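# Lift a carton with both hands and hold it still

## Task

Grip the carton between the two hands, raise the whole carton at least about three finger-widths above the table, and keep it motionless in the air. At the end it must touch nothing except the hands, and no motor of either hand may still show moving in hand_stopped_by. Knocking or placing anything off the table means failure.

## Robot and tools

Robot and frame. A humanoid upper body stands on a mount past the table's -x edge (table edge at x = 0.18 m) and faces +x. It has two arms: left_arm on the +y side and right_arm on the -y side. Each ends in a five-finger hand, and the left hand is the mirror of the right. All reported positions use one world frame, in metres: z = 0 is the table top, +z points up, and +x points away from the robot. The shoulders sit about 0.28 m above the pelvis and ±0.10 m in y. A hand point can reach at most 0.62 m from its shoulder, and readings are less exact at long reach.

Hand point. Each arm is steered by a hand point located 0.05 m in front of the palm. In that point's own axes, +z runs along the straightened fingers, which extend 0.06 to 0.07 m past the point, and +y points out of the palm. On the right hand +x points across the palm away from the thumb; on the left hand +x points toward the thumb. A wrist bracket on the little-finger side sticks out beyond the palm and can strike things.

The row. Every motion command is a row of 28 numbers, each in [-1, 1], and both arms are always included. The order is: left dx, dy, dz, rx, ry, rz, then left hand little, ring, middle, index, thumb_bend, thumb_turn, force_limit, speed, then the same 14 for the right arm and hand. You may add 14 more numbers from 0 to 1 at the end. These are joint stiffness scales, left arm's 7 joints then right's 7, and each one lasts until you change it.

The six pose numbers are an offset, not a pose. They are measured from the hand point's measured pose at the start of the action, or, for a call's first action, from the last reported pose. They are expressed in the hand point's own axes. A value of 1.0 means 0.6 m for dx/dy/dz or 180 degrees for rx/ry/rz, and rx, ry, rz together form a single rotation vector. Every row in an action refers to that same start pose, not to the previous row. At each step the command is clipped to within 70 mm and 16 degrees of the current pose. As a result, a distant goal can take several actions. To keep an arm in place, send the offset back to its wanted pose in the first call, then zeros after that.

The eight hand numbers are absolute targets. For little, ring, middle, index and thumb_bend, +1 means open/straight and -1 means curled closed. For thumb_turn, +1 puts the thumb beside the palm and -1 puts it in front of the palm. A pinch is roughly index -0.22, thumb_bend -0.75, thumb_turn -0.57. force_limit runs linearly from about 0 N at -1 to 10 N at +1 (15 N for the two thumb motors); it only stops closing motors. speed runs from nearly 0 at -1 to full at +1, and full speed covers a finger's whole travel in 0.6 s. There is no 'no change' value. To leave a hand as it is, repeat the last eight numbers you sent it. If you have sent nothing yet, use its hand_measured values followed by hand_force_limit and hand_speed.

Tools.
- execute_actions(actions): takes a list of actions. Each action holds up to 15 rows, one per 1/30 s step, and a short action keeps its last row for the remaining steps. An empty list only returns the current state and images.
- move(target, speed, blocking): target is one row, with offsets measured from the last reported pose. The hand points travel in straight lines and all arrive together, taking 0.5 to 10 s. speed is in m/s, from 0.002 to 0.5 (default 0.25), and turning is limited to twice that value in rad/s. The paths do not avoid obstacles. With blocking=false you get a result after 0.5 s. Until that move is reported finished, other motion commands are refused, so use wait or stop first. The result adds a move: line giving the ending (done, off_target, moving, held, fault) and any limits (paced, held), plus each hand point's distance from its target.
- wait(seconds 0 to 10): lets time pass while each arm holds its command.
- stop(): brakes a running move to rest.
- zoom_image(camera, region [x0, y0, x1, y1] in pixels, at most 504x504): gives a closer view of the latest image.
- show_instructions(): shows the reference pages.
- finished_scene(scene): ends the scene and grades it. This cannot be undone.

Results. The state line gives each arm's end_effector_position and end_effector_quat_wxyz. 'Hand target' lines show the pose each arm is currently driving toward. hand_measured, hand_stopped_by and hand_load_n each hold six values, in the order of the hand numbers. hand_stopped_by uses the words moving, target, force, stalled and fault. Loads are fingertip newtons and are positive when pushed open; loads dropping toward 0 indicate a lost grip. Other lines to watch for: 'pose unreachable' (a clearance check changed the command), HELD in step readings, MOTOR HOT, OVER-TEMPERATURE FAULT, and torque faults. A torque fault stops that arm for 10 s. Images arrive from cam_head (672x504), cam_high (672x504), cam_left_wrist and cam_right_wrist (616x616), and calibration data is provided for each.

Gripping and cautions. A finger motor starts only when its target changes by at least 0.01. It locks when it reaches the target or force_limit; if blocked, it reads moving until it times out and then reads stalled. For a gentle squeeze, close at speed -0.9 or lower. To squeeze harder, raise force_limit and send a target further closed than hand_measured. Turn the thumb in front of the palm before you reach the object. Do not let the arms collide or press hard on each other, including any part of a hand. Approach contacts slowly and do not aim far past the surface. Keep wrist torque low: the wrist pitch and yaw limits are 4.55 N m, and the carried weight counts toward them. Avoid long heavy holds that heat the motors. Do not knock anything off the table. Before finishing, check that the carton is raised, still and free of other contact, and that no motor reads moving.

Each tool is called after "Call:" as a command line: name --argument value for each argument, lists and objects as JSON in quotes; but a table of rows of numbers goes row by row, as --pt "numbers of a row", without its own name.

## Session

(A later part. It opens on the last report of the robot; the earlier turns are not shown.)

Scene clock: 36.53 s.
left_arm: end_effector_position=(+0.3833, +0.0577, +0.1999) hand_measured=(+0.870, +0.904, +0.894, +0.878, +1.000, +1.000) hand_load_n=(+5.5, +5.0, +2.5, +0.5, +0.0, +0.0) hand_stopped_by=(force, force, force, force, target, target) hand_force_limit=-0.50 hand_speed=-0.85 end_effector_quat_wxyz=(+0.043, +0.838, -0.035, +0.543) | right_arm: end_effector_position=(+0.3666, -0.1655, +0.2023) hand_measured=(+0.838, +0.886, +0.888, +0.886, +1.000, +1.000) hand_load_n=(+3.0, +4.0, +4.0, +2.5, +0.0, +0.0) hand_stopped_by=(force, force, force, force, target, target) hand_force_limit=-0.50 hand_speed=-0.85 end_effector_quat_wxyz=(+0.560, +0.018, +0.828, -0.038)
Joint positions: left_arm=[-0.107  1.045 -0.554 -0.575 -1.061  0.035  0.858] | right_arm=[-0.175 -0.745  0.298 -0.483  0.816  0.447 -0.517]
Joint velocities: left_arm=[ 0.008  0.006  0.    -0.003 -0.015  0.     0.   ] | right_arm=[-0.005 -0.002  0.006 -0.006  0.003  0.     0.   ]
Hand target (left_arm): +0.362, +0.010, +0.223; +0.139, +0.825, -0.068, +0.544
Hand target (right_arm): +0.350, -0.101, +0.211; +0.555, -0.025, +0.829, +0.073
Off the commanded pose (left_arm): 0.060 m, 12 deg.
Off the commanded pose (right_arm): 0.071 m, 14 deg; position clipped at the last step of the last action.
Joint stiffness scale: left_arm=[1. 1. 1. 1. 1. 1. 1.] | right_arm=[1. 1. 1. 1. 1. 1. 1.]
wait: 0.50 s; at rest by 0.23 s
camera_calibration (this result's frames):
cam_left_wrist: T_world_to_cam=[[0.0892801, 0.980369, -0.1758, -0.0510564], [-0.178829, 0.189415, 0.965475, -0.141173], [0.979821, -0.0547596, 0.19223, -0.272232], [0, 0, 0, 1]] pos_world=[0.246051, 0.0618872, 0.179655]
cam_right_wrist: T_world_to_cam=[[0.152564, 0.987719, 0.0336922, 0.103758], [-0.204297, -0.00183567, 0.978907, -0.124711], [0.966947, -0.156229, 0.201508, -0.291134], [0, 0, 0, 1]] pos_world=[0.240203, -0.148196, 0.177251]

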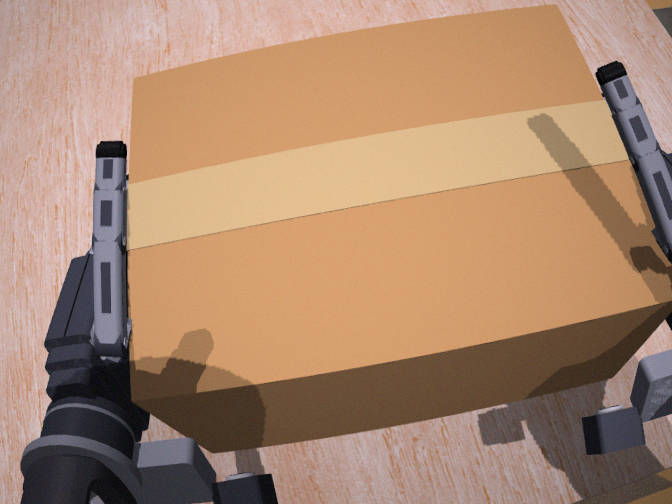

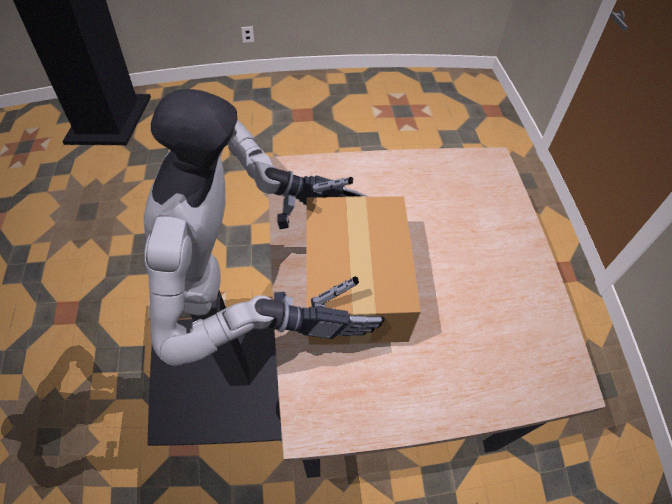

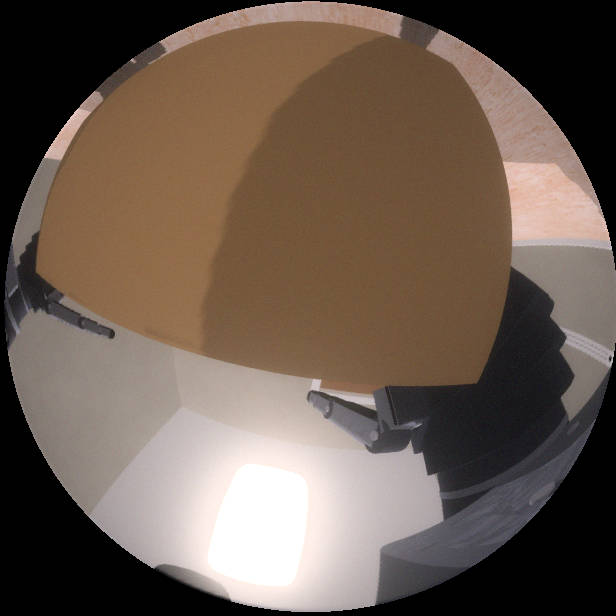

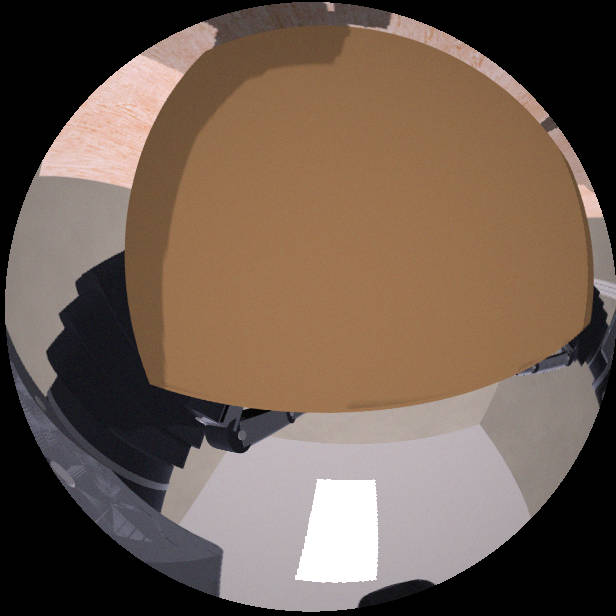

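Call:
execute_actions --actions '[[[0.021,0.093,-0.031,-0.063,0.005,-0.016,0.66,0.66,0.66,0.66,1,1,-0.5,-0.85,-0.004,0.112,-0.027,-0.073,0.004,0.018,0.66,0.66,0.66,0.66,1,1,-0.5,-0.85],[0.023,0.093,-0.032,-0.063,0.006,-0.016,0.66,0.66,0.66,0.66,1,1,-0.5,-0.85,-0.006,0.112,-0.028,-0.073,0.003,0.018,0.66,0.66,0.66,0.66,1,1,-0.5,-0.85],[0.025,0.093,-0.033,-0.063,0.007,-0.016,0.66,0.66,0.66,0.66,1,1,-0.5,-0.85,-0.009,0.112,-0.029,-0.073,0.002,0.018,0.66,0.66,0.66,0.66,1,1,-0.5,-0.85],[0.028,0.093,-0.034,-0.063,0.008,-0.016,0.66,0.66,0.66,0.66,1,1,-0.5,-0.85,-0.012,0.112,-0.030,-0.073,0.001,0.018,0.66,0.66,0.66,0.66,1,1,-0.5,-0.85],[0.031,0.093,-0.035,-0.063,0.009,-0.016,0.66,0.66,0.66,0.66,1,1,-0.5,-0.85,-0.015,0.112,-0.031,-0.073,0,0.018,0.66,0.66,0.66,0.66,1,1,-0.5,-0.85],[0.034,0.093,-0.036,-0.063,0.010,-0.016,0.66,0.66,0.66,0.66,1,1,-0.5,-0.85,-0.018,0.112,-0.032,-0.073,-0.001,0.018,0.66,0.66,0.66,0.66,1,1,-0.5,-0.85],[0.037,0.093,-0.037,-0.063,0.011,-0.016,0.66,0.66,0.66,0.66,1,1,-0.5,-0.85,-0.021,0.112,-0.033,-0.073,-0.002,0.018,0.66,0.66,0.66,0.66,1,1,-0.5,-0.85],[0.040,0.093,-0.038,-0.063,0.012,-0.016,0.66,0.66,0.66,0.66,1,1,-0.5,-0.85,-0.024,0.112,-0.034,-0.073,-0.003,0.018,0.66,0.66,0.66,0.66,1,1,-0.5,-0.85],[0.043,0.093,-0.039,-0.063,0.013,-0.016,0.66,0.66,0.66,0.66,1,1,-0.5,-0.85,-0.027,0.112,-0.035,-0.073,-0.004,0.018,0.66,0.66,0.66,0.66,1,1,-0.5,-0.85],[0.046,0.093,-0.040,-0.063,0.014,-0.016,0.66,0.66,0.66,0.66,1,1,-0.5,-0.85,-0.030,0.112,-0.036,-0.073,-0.005,0.018,0.66,0.66,0.66,0.66,1,1,-0.5,-0.85],[0.049,0.093,-0.041,-0.063,0.015,-0.016,0.66,0.66,0.66,0.66,1,1,-0.5,-0.85,-0.033,0.112,-0.037,-0.073,-0.006,0.018,0.66,0.66,0.66,0.66,1,1,-0.5,-0.85],[0.052,0.093,-0.042,-0.063,0.016,-0.016,0.66,0.66,0.66,0.66,1,1,-0.5,-0.85,-0.036,0.112,-0.038,-0.073,-0.007,0.018,0.66,0.66,0.66,0.66,1,1,-0.5,-0.85],[0.055,0.093,-0.043,-0.063,0.017,-0.016,0.66,0.66,0.66,0.66,1,1,-0.5,-0.85,-0.039,0.112,-0.039,-0.073,-0.008,0.018,0.66,0.66,0.66,0.66,1,1,-0.5,-0.85],[0.058,0.093,-0.044,-0.063,0.018,-0.016,0.66,0.66,0.66,0.66,1,1,-0.5,-0.85,-0.042,0.112,-0.040,-0.073,-0.009,0.018,0.66,0.66,0.66,0.66,1,1,-0.5,-0.85],[0.060,0.093,-0.045,-0.063,0.019,-0.016,0.66,0.66,0.66,0.66,1,1,-0.5,-0.85,-0.044,0.112,-0.041,-0.073,-0.010,0.018,0.66,0.66,0.66,0.66,1,1,-0.5,-0.85]]]'

Call:
wait --seconds 0.5

Scene clock: 38.40 s.
left_arm: end_effector_position=(+0.3864, +0.0576, +0.2206) hand_measured=(+0.870, +0.904, +0.894, +0.878, +1.000, +1.000) hand_load_n=(+4.5, +4.5, +2.5, +0.5, +0.0, +0.0) hand_stopped_by=(force, force, force, force, target, target) hand_force_limit=-0.50 hand_speed=-0.85 end_effector_quat_wxyz=(+0.039, +0.829, -0.036, +0.557) | right_arm: end_effector_position=(+0.3695, -0.1651, +0.2229) hand_measured=(+0.838, +0.886, +0.888, +0.886, +1.000, +1.000) hand_load_n=(+2.5, +3.0, +3.0, +2.0, +0.0, +0.0) hand_stopped_by=(force, force, force, force, target, target) hand_force_limit=-0.50 hand_speed=-0.85 end_effector_quat_wxyz=(+0.574, +0.018, +0.818, -0.039)
Joint positions: left_arm=[-0.141  1.115 -0.56  -0.635 -1.102  0.017  0.913] | right_arm=[-0.203 -0.797  0.295 -0.534  0.882  0.447 -0.572]
Joint velocities: left_arm=[-0.091  0.166  0.009 -0.144 -0.086 -0.063  0.119] | right_arm=[-0.066 -0.13  -0.029 -0.14   0.155  0.    -0.128]
Hand target (left_arm): +0.364, +0.010, +0.248; +0.137, +0.813, -0.069, +0.562
Hand target (right_arm): +0.353, -0.102, +0.236; +0.573, -0.027, +0.816, +0.071
Off the commanded pose (left_arm): 0.061 m, 12 deg.
Off the commanded pose (right_arm): 0.071 m, 14 deg; position clipped at the last step of the last action.
Joint stiffness scale: left_arm=[1. 1. 1. 1. 1. 1. 1.] | right_arm=[1. 1. 1. 1. 1. 1. 1.]
Step readings (end_effector_position):
0: left_arm (+0.3833, +0.0577, +0.1999) | right_arm (+0.3666, -0.1655, +0.2023)
1: left_arm (+0.3833, +0.0577, +0.1998) | right_arm (+0.3665, -0.1655, +0.2023)
2: left_arm (+0.3833, +0.0576, +0.1998) | right_arm (+0.3666, -0.1655, +0.2021)
4: left_arm (+0.3835, +0.0577, +0.2009) | right_arm (+0.3668, -0.1654, +0.2028)
8: left_arm (+0.3845, +0.0578, +0.2071) | right_arm (+0.3679, -0.1651, +0.2093)
15: end_effector_position above
camera_calibration (this result's frames):
cam_left_wrist: T_world_to_cam=[[0.092556, 0.981392, -0.168233, -0.050648], [-0.212727, 0.184547, 0.959526, -0.14591], [0.972718, -0.0530222, 0.225849, -0.284039], [0, 0, 0, 1]] pos_world=[0.249939, 0.0615725, 0.195634]
cam_right_wrist: T_world_to_cam=[[0.152477, 0.987612, 0.0370559, 0.101531], [-0.237824, 0.000273256, 0.971308, -0.129889], [0.959266, -0.156915, 0.234919, -0.302846], [0, 0, 0, 1]] pos_world=[0.244138, -0.147759, 0.193544]

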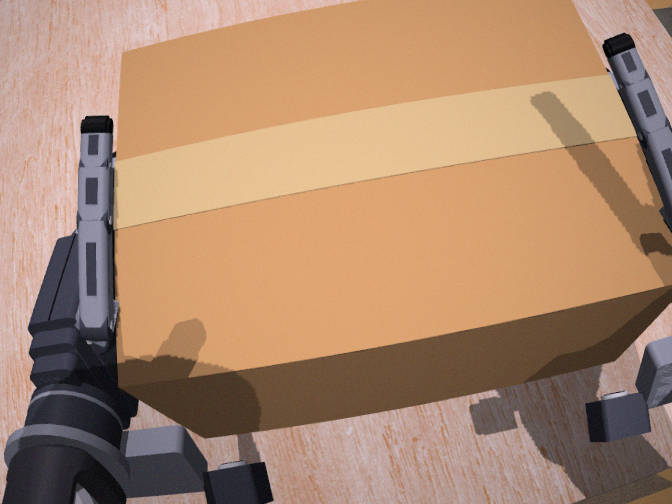

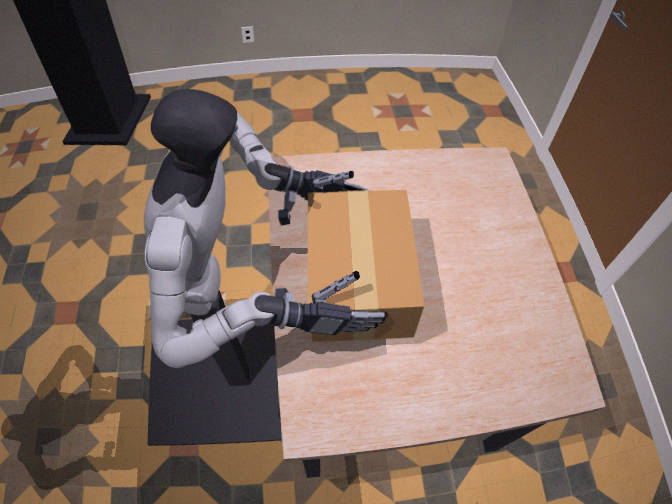

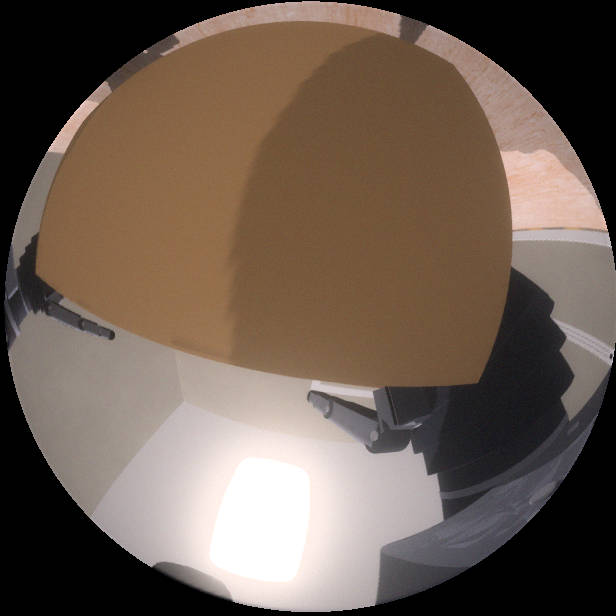

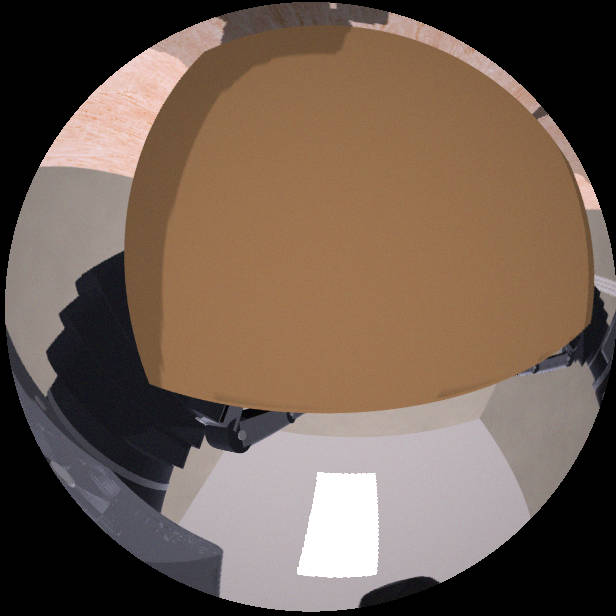

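Scene clock: 38.90 s.
left_arm: end_effector_position=(+0.3873, +0.0575, +0.2247) hand_measured=(+0.870, +0.904, +0.894, +0.878, +1.000, +1.000) hand_load_n=(+4.5, +4.0, +2.0, +0.5, +0.0, +0.0) hand_stopped_by=(force, force, force, force, target, target) hand_force_limit=-0.50 hand_speed=-0.85 end_effector_quat_wxyz=(+0.040, +0.826, -0.035, +0.561) | right_arm: end_effector_position=(+0.3703, -0.1652, +0.2274) hand_measured=(+0.838, +0.886, +0.888, +0.886, +1.000, +1.000) hand_load_n=(+3.0, +3.0, +3.0, +1.5, +0.0, +0.0) hand_stopped_by=(force, force, force, force, target, target) hand_force_limit=-0.50 hand_speed=-0.85 end_effector_quat_wxyz=(+0.578, +0.018, +0.815, -0.039)
Joint positions: left_arm=[-0.147  1.124 -0.559 -0.643 -1.105  0.012  0.919] | right_arm=[-0.209 -0.804  0.292 -0.542  0.889  0.446 -0.579]
Joint velocities: left_arm=[-0.003  0.002 -0.006  0.008 -0.002  0.     0.   ] | right_arm=[-0.005 -0.009 -0.009 -0.002 -0.002  0.     0.   ]
Hand target (left_arm): +0.364, +0.010, +0.248; +0.137, +0.813, -0.069, +0.562
Hand target (right_arm): +0.353, -0.102, +0.236; +0.573, -0.027, +0.816, +0.071
Off the commanded pose (left_arm): 0.060 m, 12 deg.
Off the commanded pose (right_arm): 0.070 m, 14 deg; position clipped at the last step of the last action.
Joint stiffness scale: left_arm=[1. 1. 1. 1. 1. 1. 1.] | right_arm=[1. 1. 1. 1. 1. 1. 1.]
wait: 0.50 s; at rest by 0.23 s
camera_calibration (this result's frames):
cam_left_wrist: T_world_to_cam=[[0.0933584, 0.981143, -0.169242, -0.0500122], [-0.22206, 0.186222, 0.957085, -0.145641], [0.970553, -0.05177, 0.235258, -0.287171], [0, 0, 0, 1]] pos_world=[0.251042, 0.0613238, 0.198486]
cam_right_wrist: T_world_to_cam=[[0.152777, 0.987538, 0.0377788, 0.101047], [-0.247613, 0.00124282, 0.968858, -0.129716], [0.956738, -0.157374, 0.244717, -0.30607], [0, 0, 0, 1]] pos_world=[0.245271, -0.147794, 0.19676]

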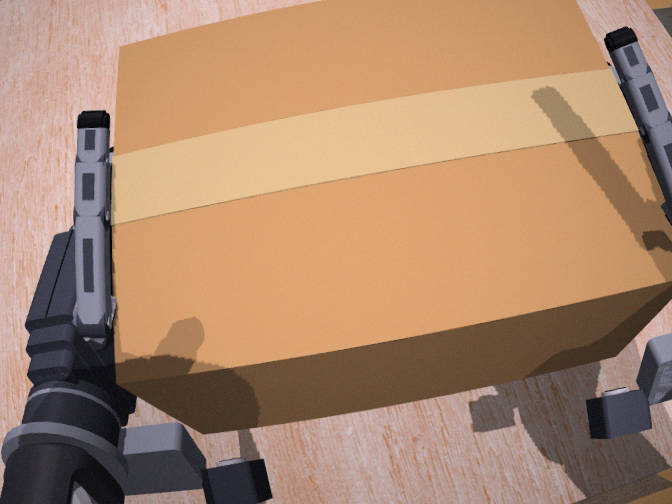

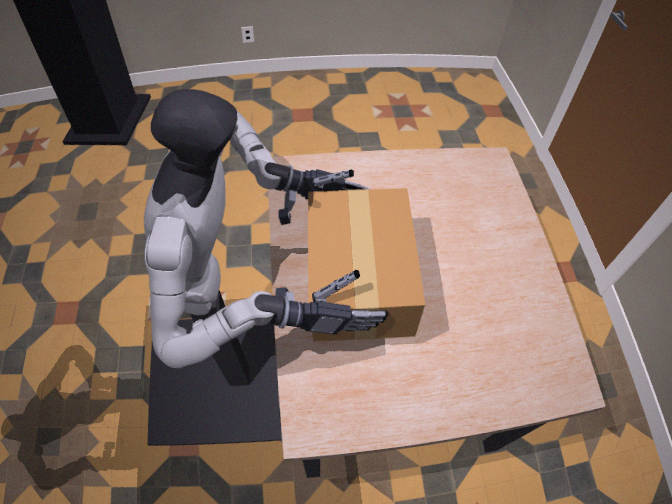

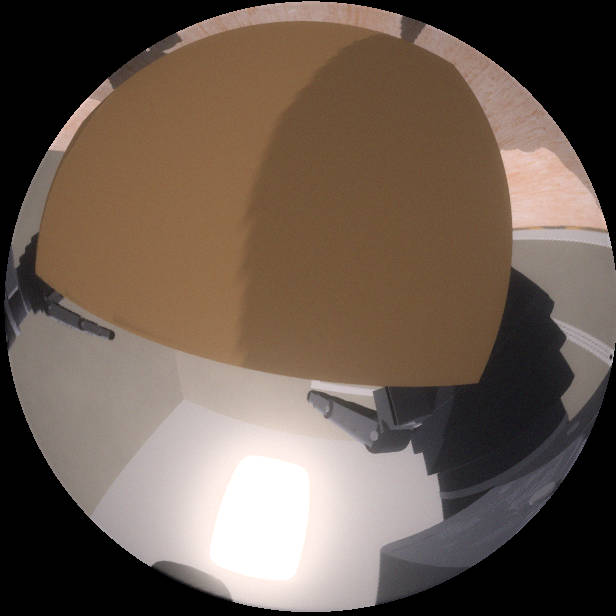

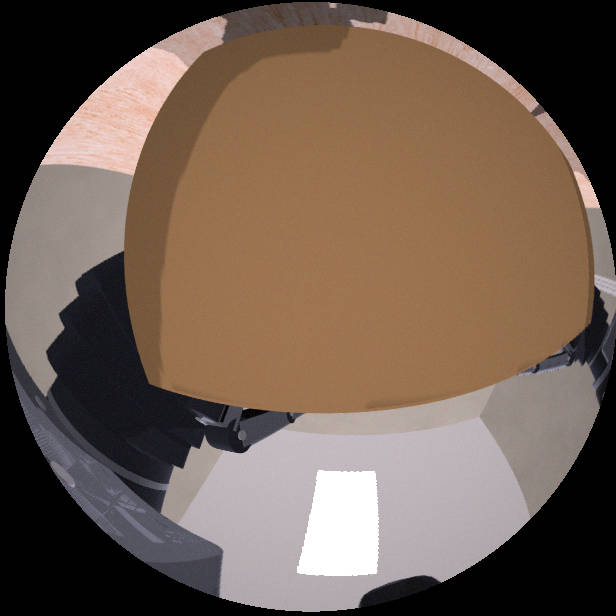

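Call:
execute_actions --actions '[[[0.023,0.093,-0.032,-0.064,0.005,-0.017,0.66,0.66,0.66,0.66,1,1,-0.5,-0.85,-0.005,0.112,-0.028,-0.074,0.004,0.018,0.66,0.66,0.66,0.66,1,1,-0.5,-0.85],[0.025,0.093,-0.033,-0.064,0.006,-0.017,0.66,0.66,0.66,0.66,1,1,-0.5,-0.85,-0.008,0.112,-0.029,-0.074,0.003,0.018,0.66,0.66,0.66,0.66,1,1,-0.5,-0.85],[0.028,0.093,-0.034,-0.064,0.007,-0.017,0.66,0.66,0.66,0.66,1,1,-0.5,-0.85,-0.011,0.112,-0.030,-0.074,0.002,0.018,0.66,0.66,0.66,0.66,1,1,-0.5,-0.85],[0.032,0.093,-0.035,-0.064,0.008,-0.017,0.66,0.66,0.66,0.66,1,1,-0.5,-0.85,-0.015,0.112,-0.031,-0.074,0.001,0.018,0.66,0.66,0.66,0.66,1,1,-0.5,-0.85],[0.036,0.093,-0.036,-0.064,0.009,-0.017,0.66,0.66,0.66,0.66,1,1,-0.5,-0.85,-0.019,0.112,-0.032,-0.074,0,0.018,0.66,0.66,0.66,0.66,1,1,-0.5,-0.85],[0.040,0.093,-0.037,-0.065,0.010,-0.017,0.66,0.66,0.66,0.66,1,1,-0.5,-0.85,-0.023,0.112,-0.033,-0.075,-0.001,0.018,0.66,0.66,0.66,0.66,1,1,-0.5,-0.85],[0.044,0.093,-0.038,-0.065,0.011,-0.017,0.66,0.66,0.66,0.66,1,1,-0.5,-0.85,-0.027,0.112,-0.034,-0.075,-0.002,0.018,0.66,0.66,0.66,0.66,1,1,-0.5,-0.85],[0.048,0.093,-0.039,-0.065,0.012,-0.017,0.66,0.66,0.66,0.66,1,1,-0.5,-0.85,-0.031,0.112,-0.035,-0.075,-0.003,0.018,0.66,0.66,0.66,0.66,1,1,-0.5,-0.85],[0.052,0.093,-0.040,-0.065,0.013,-0.017,0.66,0.66,0.66,0.66,1,1,-0.5,-0.85,-0.035,0.112,-0.036,-0.075,-0.004,0.018,0.66,0.66,0.66,0.66,1,1,-0.5,-0.85],[0.056,0.093,-0.041,-0.065,0.014,-0.017,0.66,0.66,0.66,0.66,1,1,-0.5,-0.85,-0.039,0.112,-0.037,-0.075,-0.005,0.018,0.66,0.66,0.66,0.66,1,1,-0.5,-0.85],[0.060,0.093,-0.042,-0.065,0.015,-0.017,0.66,0.66,0.66,0.66,1,1,-0.5,-0.85,-0.043,0.112,-0.038,-0.075,-0.006,0.018,0.66,0.66,0.66,0.66,1,1,-0.5,-0.85],[0.064,0.093,-0.043,-0.065,0.016,-0.017,0.66,0.66,0.66,0.66,1,1,-0.5,-0.85,-0.047,0.112,-0.039,-0.075,-0.007,0.018,0.66,0.66,0.66,0.66,1,1,-0.5,-0.85],[0.068,0.093,-0.044,-0.065,0.017,-0.017,0.66,0.66,0.66,0.66,1,1,-0.5,-0.85,-0.051,0.112,-0.040,-0.075,-0.008,0.018,0.66,0.66,0.66,0.66,1,1,-0.5,-0.85],[0.071,0.093,-0.045,-0.065,0.018,-0.017,0.66,0.66,0.66,0.66,1,1,-0.5,-0.85,-0.054,0.112,-0.041,-0.075,-0.009,0.018,0.66,0.66,0.66,0.66,1,1,-0.5,-0.85],[0.073,0.093,-0.046,-0.065,0.019,-0.017,0.66,0.66,0.66,0.66,1,1,-0.5,-0.85,-0.056,0.112,-0.042,-0.075,-0.010,0.018,0.66,0.66,0.66,0.66,1,1,-0.5,-0.85]]]'

Call:
wait --seconds 2.5

Scene clock: 50.47 s.
left_arm: end_effector_position=(+0.3885, +0.0577, +0.2303) hand_measured=(+0.870, +0.902, +0.894, +0.878, +1.000, +1.000) hand_load_n=(+0.0, +0.0, +0.0, +0.0, +0.0, +0.0) hand_stopped_by=(force, force, force, force, target, target) hand_force_limit=-0.50 hand_speed=-0.85 end_effector_quat_wxyz=(+0.037, +0.825, -0.036, +0.563) | right_arm: end_effector_position=(+0.3591, -0.0977, +0.2650) hand_measured=(+0.836, +0.884, +0.886, +0.886, +1.000, +1.000) hand_load_n=(+0.0, +0.0, +0.0, +0.0, +0.0, +0.0) hand_stopped_by=(force, force, force, force, target, target) hand_force_limit=-0.50 hand_speed=-0.85 end_effector_quat_wxyz=(+0.590, -0.030, +0.804, +0.071)
Joint positions: left_arm=[-0.164  1.149 -0.562 -0.661 -1.127  0.012  0.939] | right_arm=[-0.313 -0.807  0.35  -0.661  1.03   0.491 -0.556]
Joint velocities: left_arm=[ 0.     0.018  0.002 -0.006  0.009  0.     0.   ] | right_arm=[-0.002 -0.011 -0.003  0.002  0.002  0.     0.   ]
Hand target (left_arm): +0.389, +0.057, +0.230; +0.038, +0.825, -0.036, +0.562
Hand target (right_arm): +0.359, -0.097, +0.266; +0.591, -0.030, +0.803, +0.072
Off the commanded pose (left_arm): 0.073 m, 13 deg.
Off the commanded pose (right_arm): 0.004 m, 0 deg.
Joint stiffness scale: left_arm=[1. 1. 1. 1. 1. 1. 1.] | right_arm=[1. 1. 1. 1. 1. 1. 1.]
TORQUE FAULT: the external load on joint 7 (wrist yaw) of the left arm reached its load limit, and that arm stopped for 10 seconds. That time counts as 20 of the actions that you can send in this scene. A torque fault stops only its own arm. That arm's remaining commands of this call were not run. That arm holds where it stopped, with its grip as last carried out, and accepts commands again: back off and push less far. That arm stops again, at the same cost, whenever a joint's load reaches its limit.
Step readings (end_effector_position):
0: left_arm (+0.3873, +0.0575, +0.2247) | right_arm (+0.3703, -0.1652, +0.2274)
1: left_arm (+0.3873, +0.0575, +0.2247) | right_arm (+0.3703, -0.1652, +0.2274)
2: left_arm (+0.3874, +0.0575, +0.2248) | right_arm (+0.3704, -0.1653, +0.2274)
4: left_arm (+0.3878, +0.0575, +0.2265) | right_arm (+0.3709, -0.1653, +0.2286)
8: left_arm (+0.3953, +0.0689, +0.2330) | right_arm (+0.3717, -0.1553, +0.2395)
15: left_arm (+0.3946, +0.0895, +0.2078) | right_arm (+0.3742, -0.1351, +0.2686)
camera_calibration (this result's frames):
cam_left_wrist: T_world_to_cam=[[0.0927053, 0.982177, -0.163508, -0.0504661], [-0.2271, 0.180744, 0.956952, -0.148382], [0.969449, -0.051582, 0.239808, -0.290262], [0, 0, 0, 1]] pos_world=[0.252375, 0.0614135, 0.20335]
cam_right_wrist: T_world_to_cam=[[-0.0565561, 0.985493, 0.160017, 0.077202], [-0.261539, -0.1693, 0.950229, -0.175675], [0.963534, 0.0118906, 0.26732, -0.285718], [0, 0, 0, 1]] pos_world=[0.23372, -0.102426, 0.230956]

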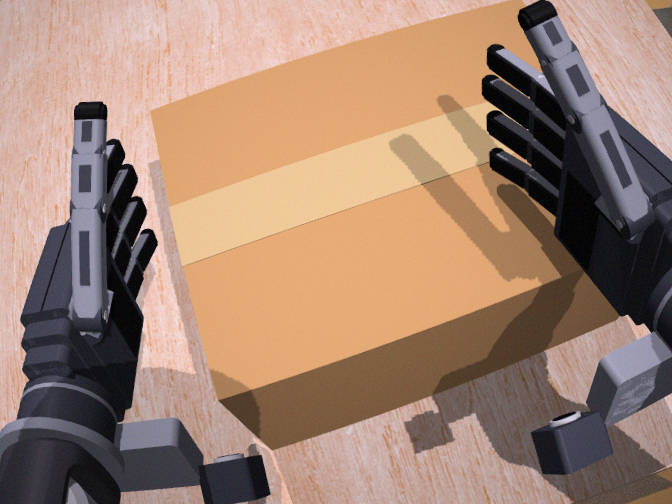

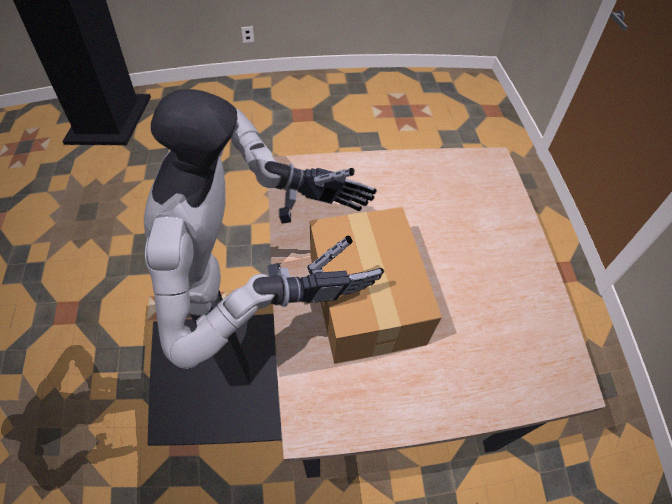

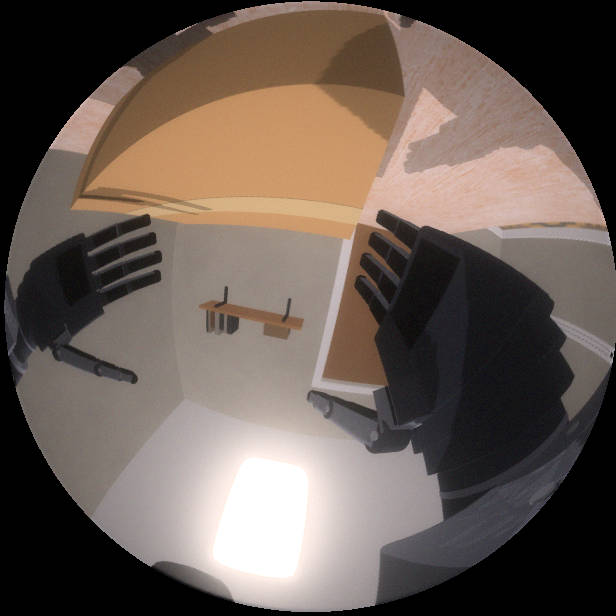

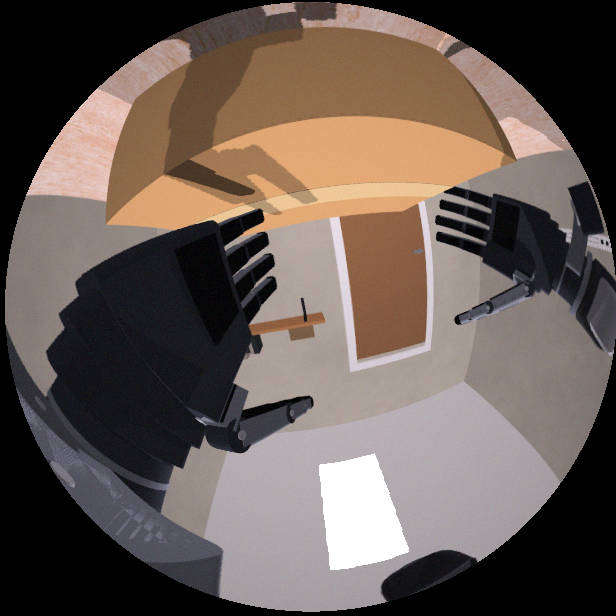

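not run: a fault stop came before this call.

Call:
move --target '[-0.129,-0.061,0.047,0,-0.038,0,0.95,0.95,0.95,0.95,1,1,-0.65,0,-0.034,-0.217,0.022,0.07,0,-0.012,0.95,0.95,0.95,0.95,1,1,-0.65,0]' --speed 0.2

Scene clock: 52.77 s.
left_arm: end_effector_position=(+0.3913, +0.0935, +0.1471) hand_measured=(+0.950, +0.950, +0.950, +0.950, +1.000, +1.000) hand_load_n=(+0.0, +0.0, +0.0, +0.0, +0.0, +0.0) hand_stopped_by=(target, target, target, target, target, target) hand_force_limit=-0.65 hand_speed=0.00 end_effector_quat_wxyz=(+0.037, +0.858, -0.033, +0.511) | right_arm: end_effector_position=(+0.3954, -0.2249, +0.2697) hand_measured=(+0.950, +0.950, +0.950, +0.950, +1.000, +1.000) hand_load_n=(+0.0, +0.0, +0.0, +0.0, +0.0, +0.0) hand_stopped_by=(target, target, target, target, target, target) hand_force_limit=-0.65 hand_speed=0.00 end_effector_quat_wxyz=(+0.589, +0.024, +0.807, -0.027)
Joint positions: left_arm=[-0.094  1.061 -0.618 -0.286 -1.1   -0.115  0.633] | right_arm=[-0.296 -0.992  0.089 -0.36   1.094  0.45  -0.348]
Joint velocities: left_arm=[-0.005  0.017 -0.005  0.002  0.002 -0.001  0.   ] | right_arm=[-0.006  0.     0.002  0.    -0.005  0.     0.001]
Hand target (left_arm): +0.391, +0.093, +0.148; +0.037, +0.857, -0.034, +0.512
Hand target (right_arm): +0.396, -0.225, +0.270; +0.591, +0.024, +0.806, -0.026
Off the commanded pose (left_arm): 0.001 m, 1 deg.
Off the commanded pose (right_arm): 0.001 m, 1 deg.
Joint stiffness scale: left_arm=[1. 1. 1. 1. 1. 1. 1.] | right_arm=[1. 1. 1. 1. 1. 1. 1.]
move: done
camera_calibration (this result's frames):
cam_left_wrist: T_world_to_cam=[[0.0672983, 0.983119, -0.170141, -0.0886823], [-0.107121, 0.176661, 0.978425, -0.124347], [0.991966, -0.0476207, 0.117202, -0.262323], [0, 0, 0, 1]] pos_world=[0.252864, 0.0966604, 0.13732]
cam_right_wrist: T_world_to_cam=[[0.144478, 0.987228, 0.0671393, 0.1499], [-0.275175, -0.0250891, 0.961067, -0.157281], [0.950476, -0.157328, 0.268036, -0.353569], [0, 0, 0, 1]] pos_world=[0.271122, -0.207557, 0.235862]

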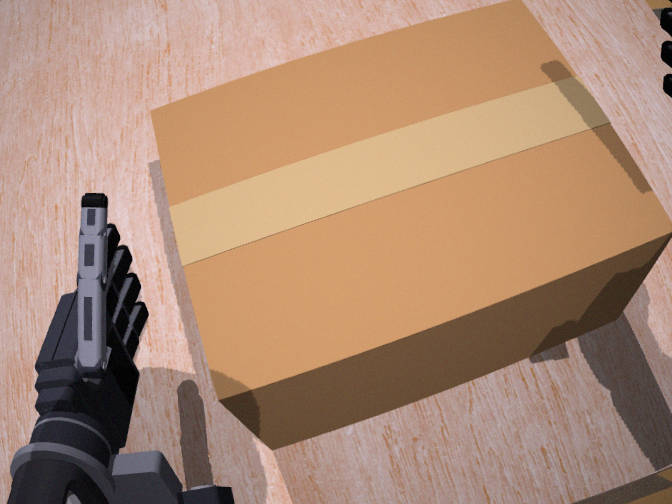

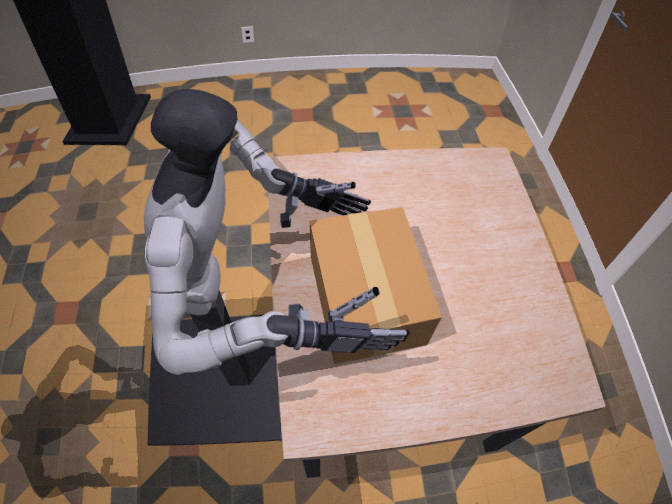

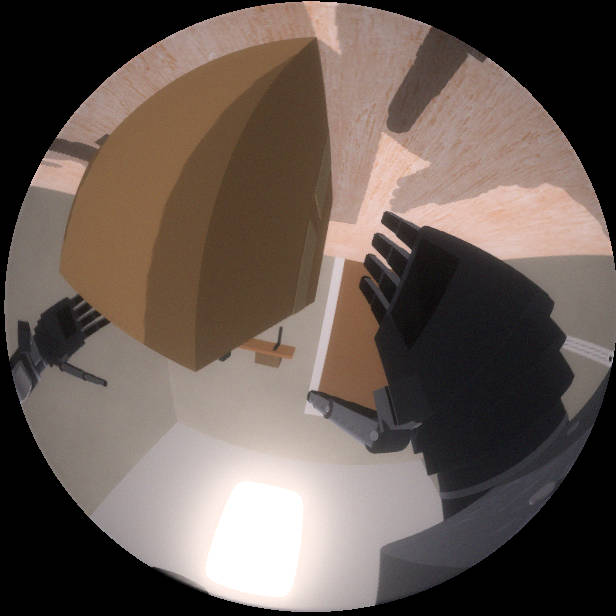

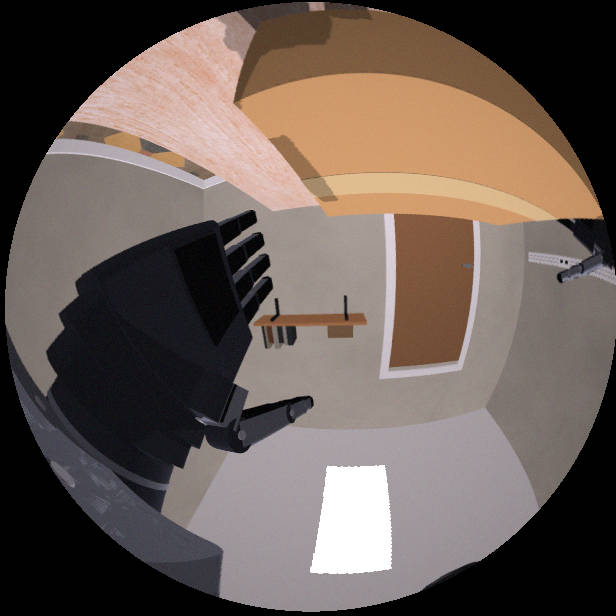

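Call:
move --target '[0,0,0,0,0,0,0.95,0.95,0.95,0.95,1,1,-0.65,0,0.192,0,0.055,0,0.059,0,0.95,0.95,0.95,0.95,1,1,-0.65,0]' --speed 0.2

Call:
move --target '[0,0,0,0,0,0,0.95,0.95,0.95,0.95,1,1,-0.65,0,0.005,0.17,-0.022,-0.03,0,0.006,0.95,0.95,0.95,0.95,1,1,-0.65,0]' --speed 0.06

Scene clock: 54.30 s.
left_arm: end_effector_position=(+0.3913, +0.0935, +0.1471) hand_measured=(+0.950, +0.950, +0.950, +0.950, +1.000, +1.000) hand_load_n=(+0.0, +0.0, +0.0, +0.0, +0.0, +0.0) hand_stopped_by=(target, target, target, target, target, target) hand_force_limit=-0.65 hand_speed=0.00 end_effector_quat_wxyz=(+0.037, +0.858, -0.033, +0.511) | right_arm: end_effector_position=(+0.3938, -0.2275, +0.1503) hand_measured=(+0.950, +0.950, +0.950, +0.950, +1.000, +1.000) hand_load_n=(+0.0, +0.0, +0.0, +0.0, +0.0, +0.0) hand_stopped_by=(target, target, target, target, target, target) hand_force_limit=-0.65 hand_speed=0.00 end_effector_quat_wxyz=(+0.512, +0.031, +0.858, -0.024)
Joint positions: left_arm=[-0.094  1.061 -0.618 -0.286 -1.1   -0.115  0.632] | right_arm=[-0.331 -0.796  0.306  0.021  0.869  0.319 -0.194]
Joint velocities: left_arm=[ 0.    -0.006  0.005 -0.003  0.005  0.     0.   ] | right_arm=[ 0.012 -0.002  0.008  0.006  0.008  0.     0.   ]
Hand target (left_arm): +0.391, +0.094, +0.147; +0.037, +0.858, -0.033, +0.511
Hand target (right_arm): +0.394, -0.228, +0.150; +0.512, +0.029, +0.858, -0.025
Off the commanded pose (left_arm): 0.000 m, 0 deg.
Off the commanded pose (right_arm): 0.002 m, 1 deg.
Joint stiffness scale: left_arm=[1. 1. 1. 1. 1. 1. 1.] | right_arm=[1. 1. 1. 1. 1. 1. 1.]
move: done
camera_calibration (this result's frames):
cam_left_wrist: T_world_to_cam=[[0.0672629, 0.983124, -0.170124, -0.0886917], [-0.107147, 0.176642, 0.978426, -0.124332], [0.991965, -0.0475833, 0.117221, -0.262337], [0, 0, 0, 1]] pos_world=[0.252873, 0.0966743, 0.137312]
cam_right_wrist: T_world_to_cam=[[0.165754, 0.984459, 0.0580157, 0.153011], [-0.093319, -0.0429077, 0.994711, -0.123747], [0.981742, -0.170291, 0.0847566, -0.308159], [0, 0, 0, 1]] pos_world=[0.265623, -0.208419, 0.140334]

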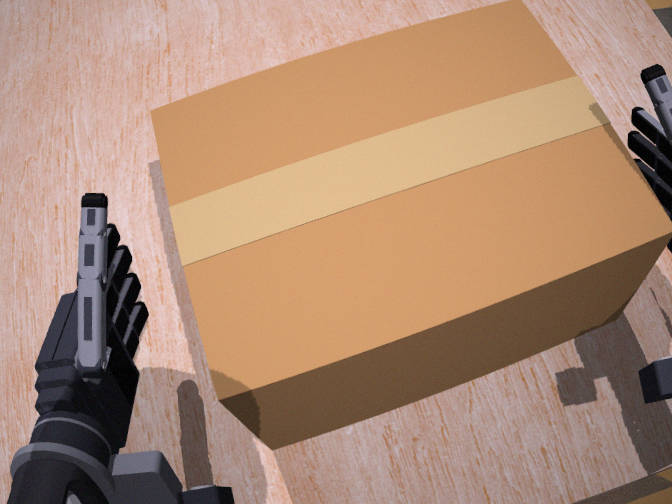

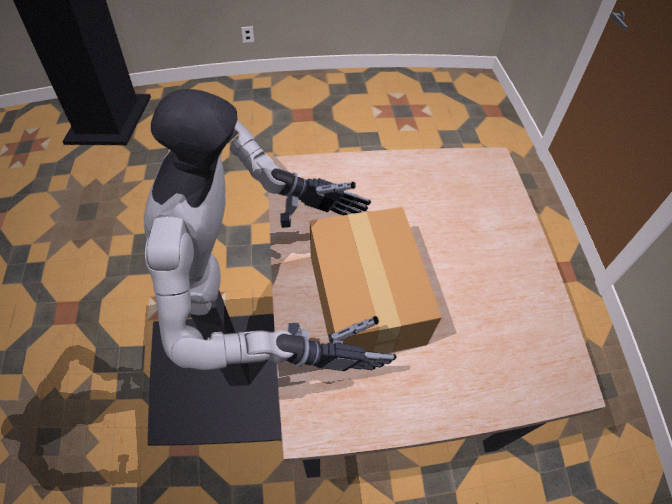

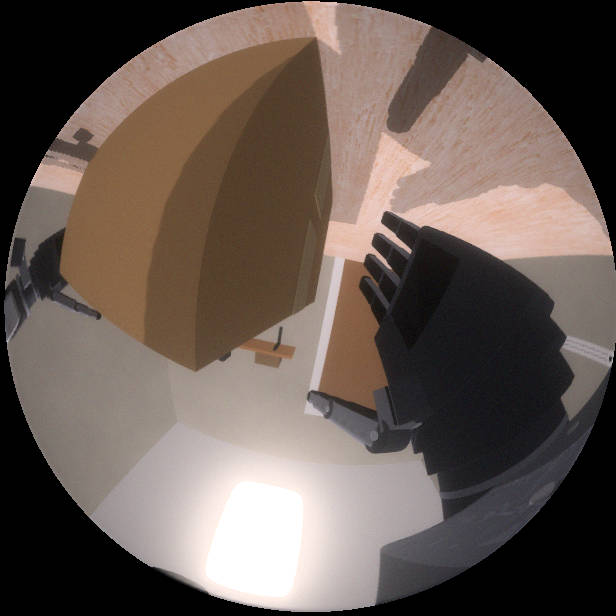

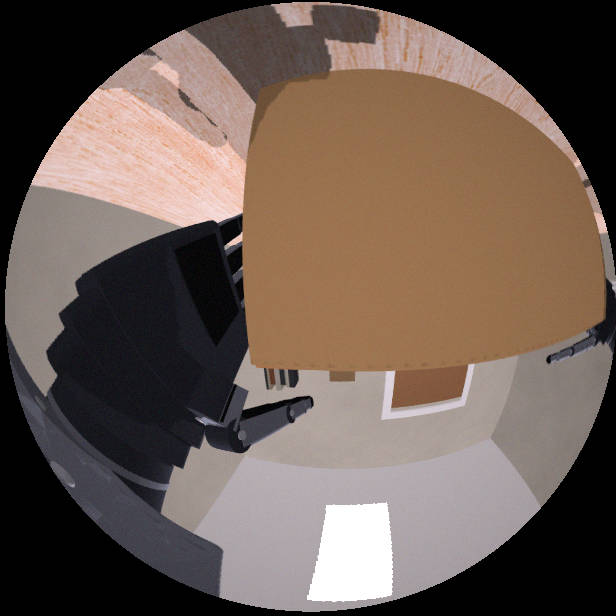

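Scene clock: 56.33 s.
left_arm: end_effector_position=(+0.3913, +0.0935, +0.1471) hand_measured=(+0.950, +0.950, +0.950, +0.950, +1.000, +1.000) hand_load_n=(+0.0, +0.0, +0.0, +0.0, +0.0, +0.0) hand_stopped_by=(target, target, target, target, target, target) hand_force_limit=-0.65 hand_speed=0.00 end_effector_quat_wxyz=(+0.037, +0.858, -0.033, +0.511) | right_arm: end_effector_position=(+0.3869, -0.1355, +0.1480) hand_measured=(+0.950, +0.950, +0.950, +0.950, +1.000, +1.000) hand_load_n=(+0.0, +0.0, +2.0, +0.0, +0.0, +0.0) hand_stopped_by=(target, target, target, target, target, target) hand_force_limit=-0.65 hand_speed=0.00 end_effector_quat_wxyz=(+0.509, +0.017, +0.861, +0.004)
Joint positions: left_arm=[-0.094  1.061 -0.618 -0.286 -1.1   -0.115  0.632] | right_arm=[-0.351 -0.639  0.481 -0.188  0.842  0.397 -0.473]
Joint velocities: left_arm=[ 0.006  0.023  0.    -0.003 -0.011  0.     0.   ] | right_arm=[ 0.008  0.003  0.002  0.     0.011  0.    -0.003]
Hand target (left_arm): +0.391, +0.094, +0.147; +0.037, +0.858, -0.033, +0.511
Hand target (right_arm): +0.386, -0.125, +0.152; +0.512, +0.011, +0.859, +0.020
Off the commanded pose (left_arm): 0.000 m, 0 deg.
Off the commanded pose (right_arm): 0.012 m, 2 deg.
Joint stiffness scale: left_arm=[1. 1. 1. 1. 1. 1. 1.] | right_arm=[1. 1. 1. 1. 1. 1. 1.]
move: off_target (right_arm)
camera_calibration (this result's frames):
cam_left_wrist: T_world_to_cam=[[0.0672629, 0.983124, -0.170124, -0.0886917], [-0.107147, 0.176642, 0.978426, -0.124332], [0.991965, -0.0475834, 0.117221, -0.262337], [0, 0, 0, 1]] pos_world=[0.252873, 0.0966743, 0.137312]
cam_right_wrist: T_world_to_cam=[[0.115027, 0.989244, 0.0903557, 0.0792172], [-0.083343, -0.081028, 0.993221, -0.127018], [0.98986, -0.121778, 0.0731262, -0.280359], [0, 0, 0, 1]] pos_world=[0.257818, -0.122799, 0.139501]

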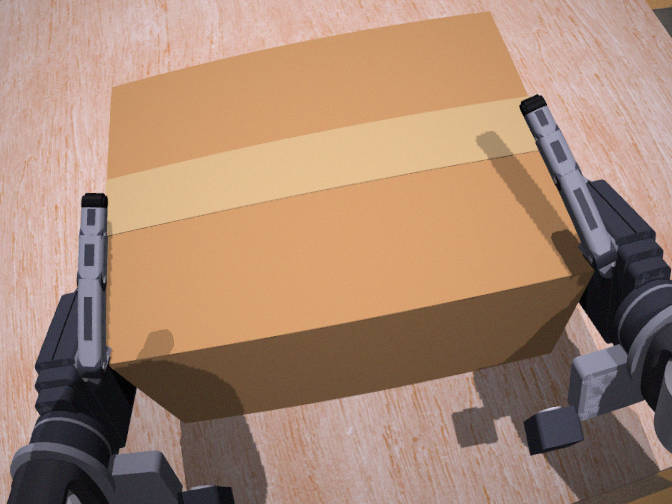

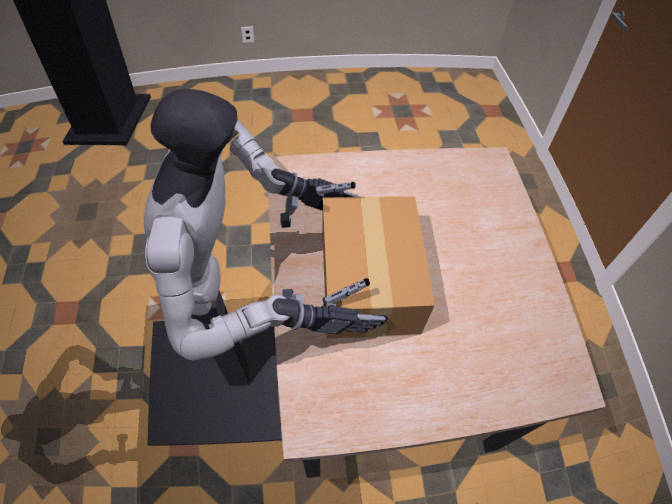

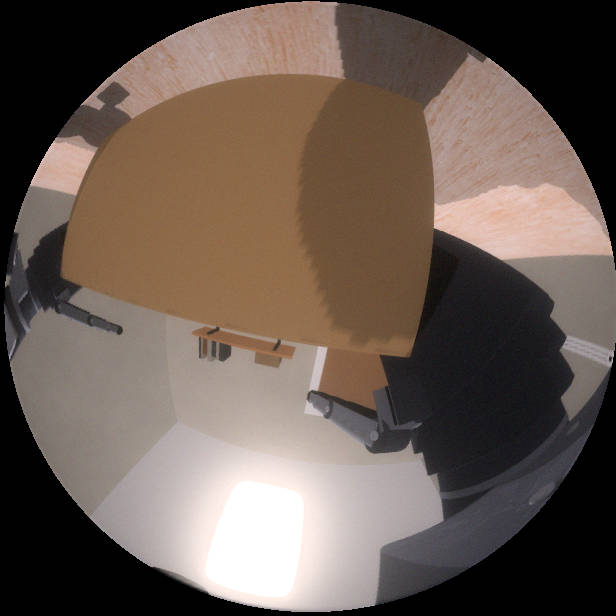

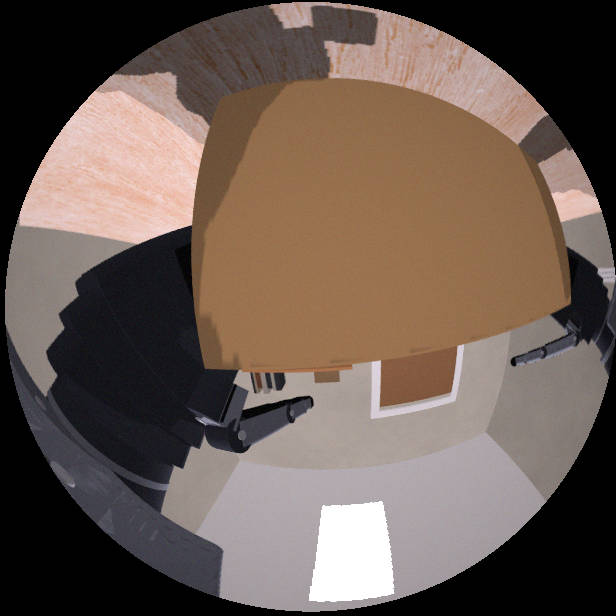

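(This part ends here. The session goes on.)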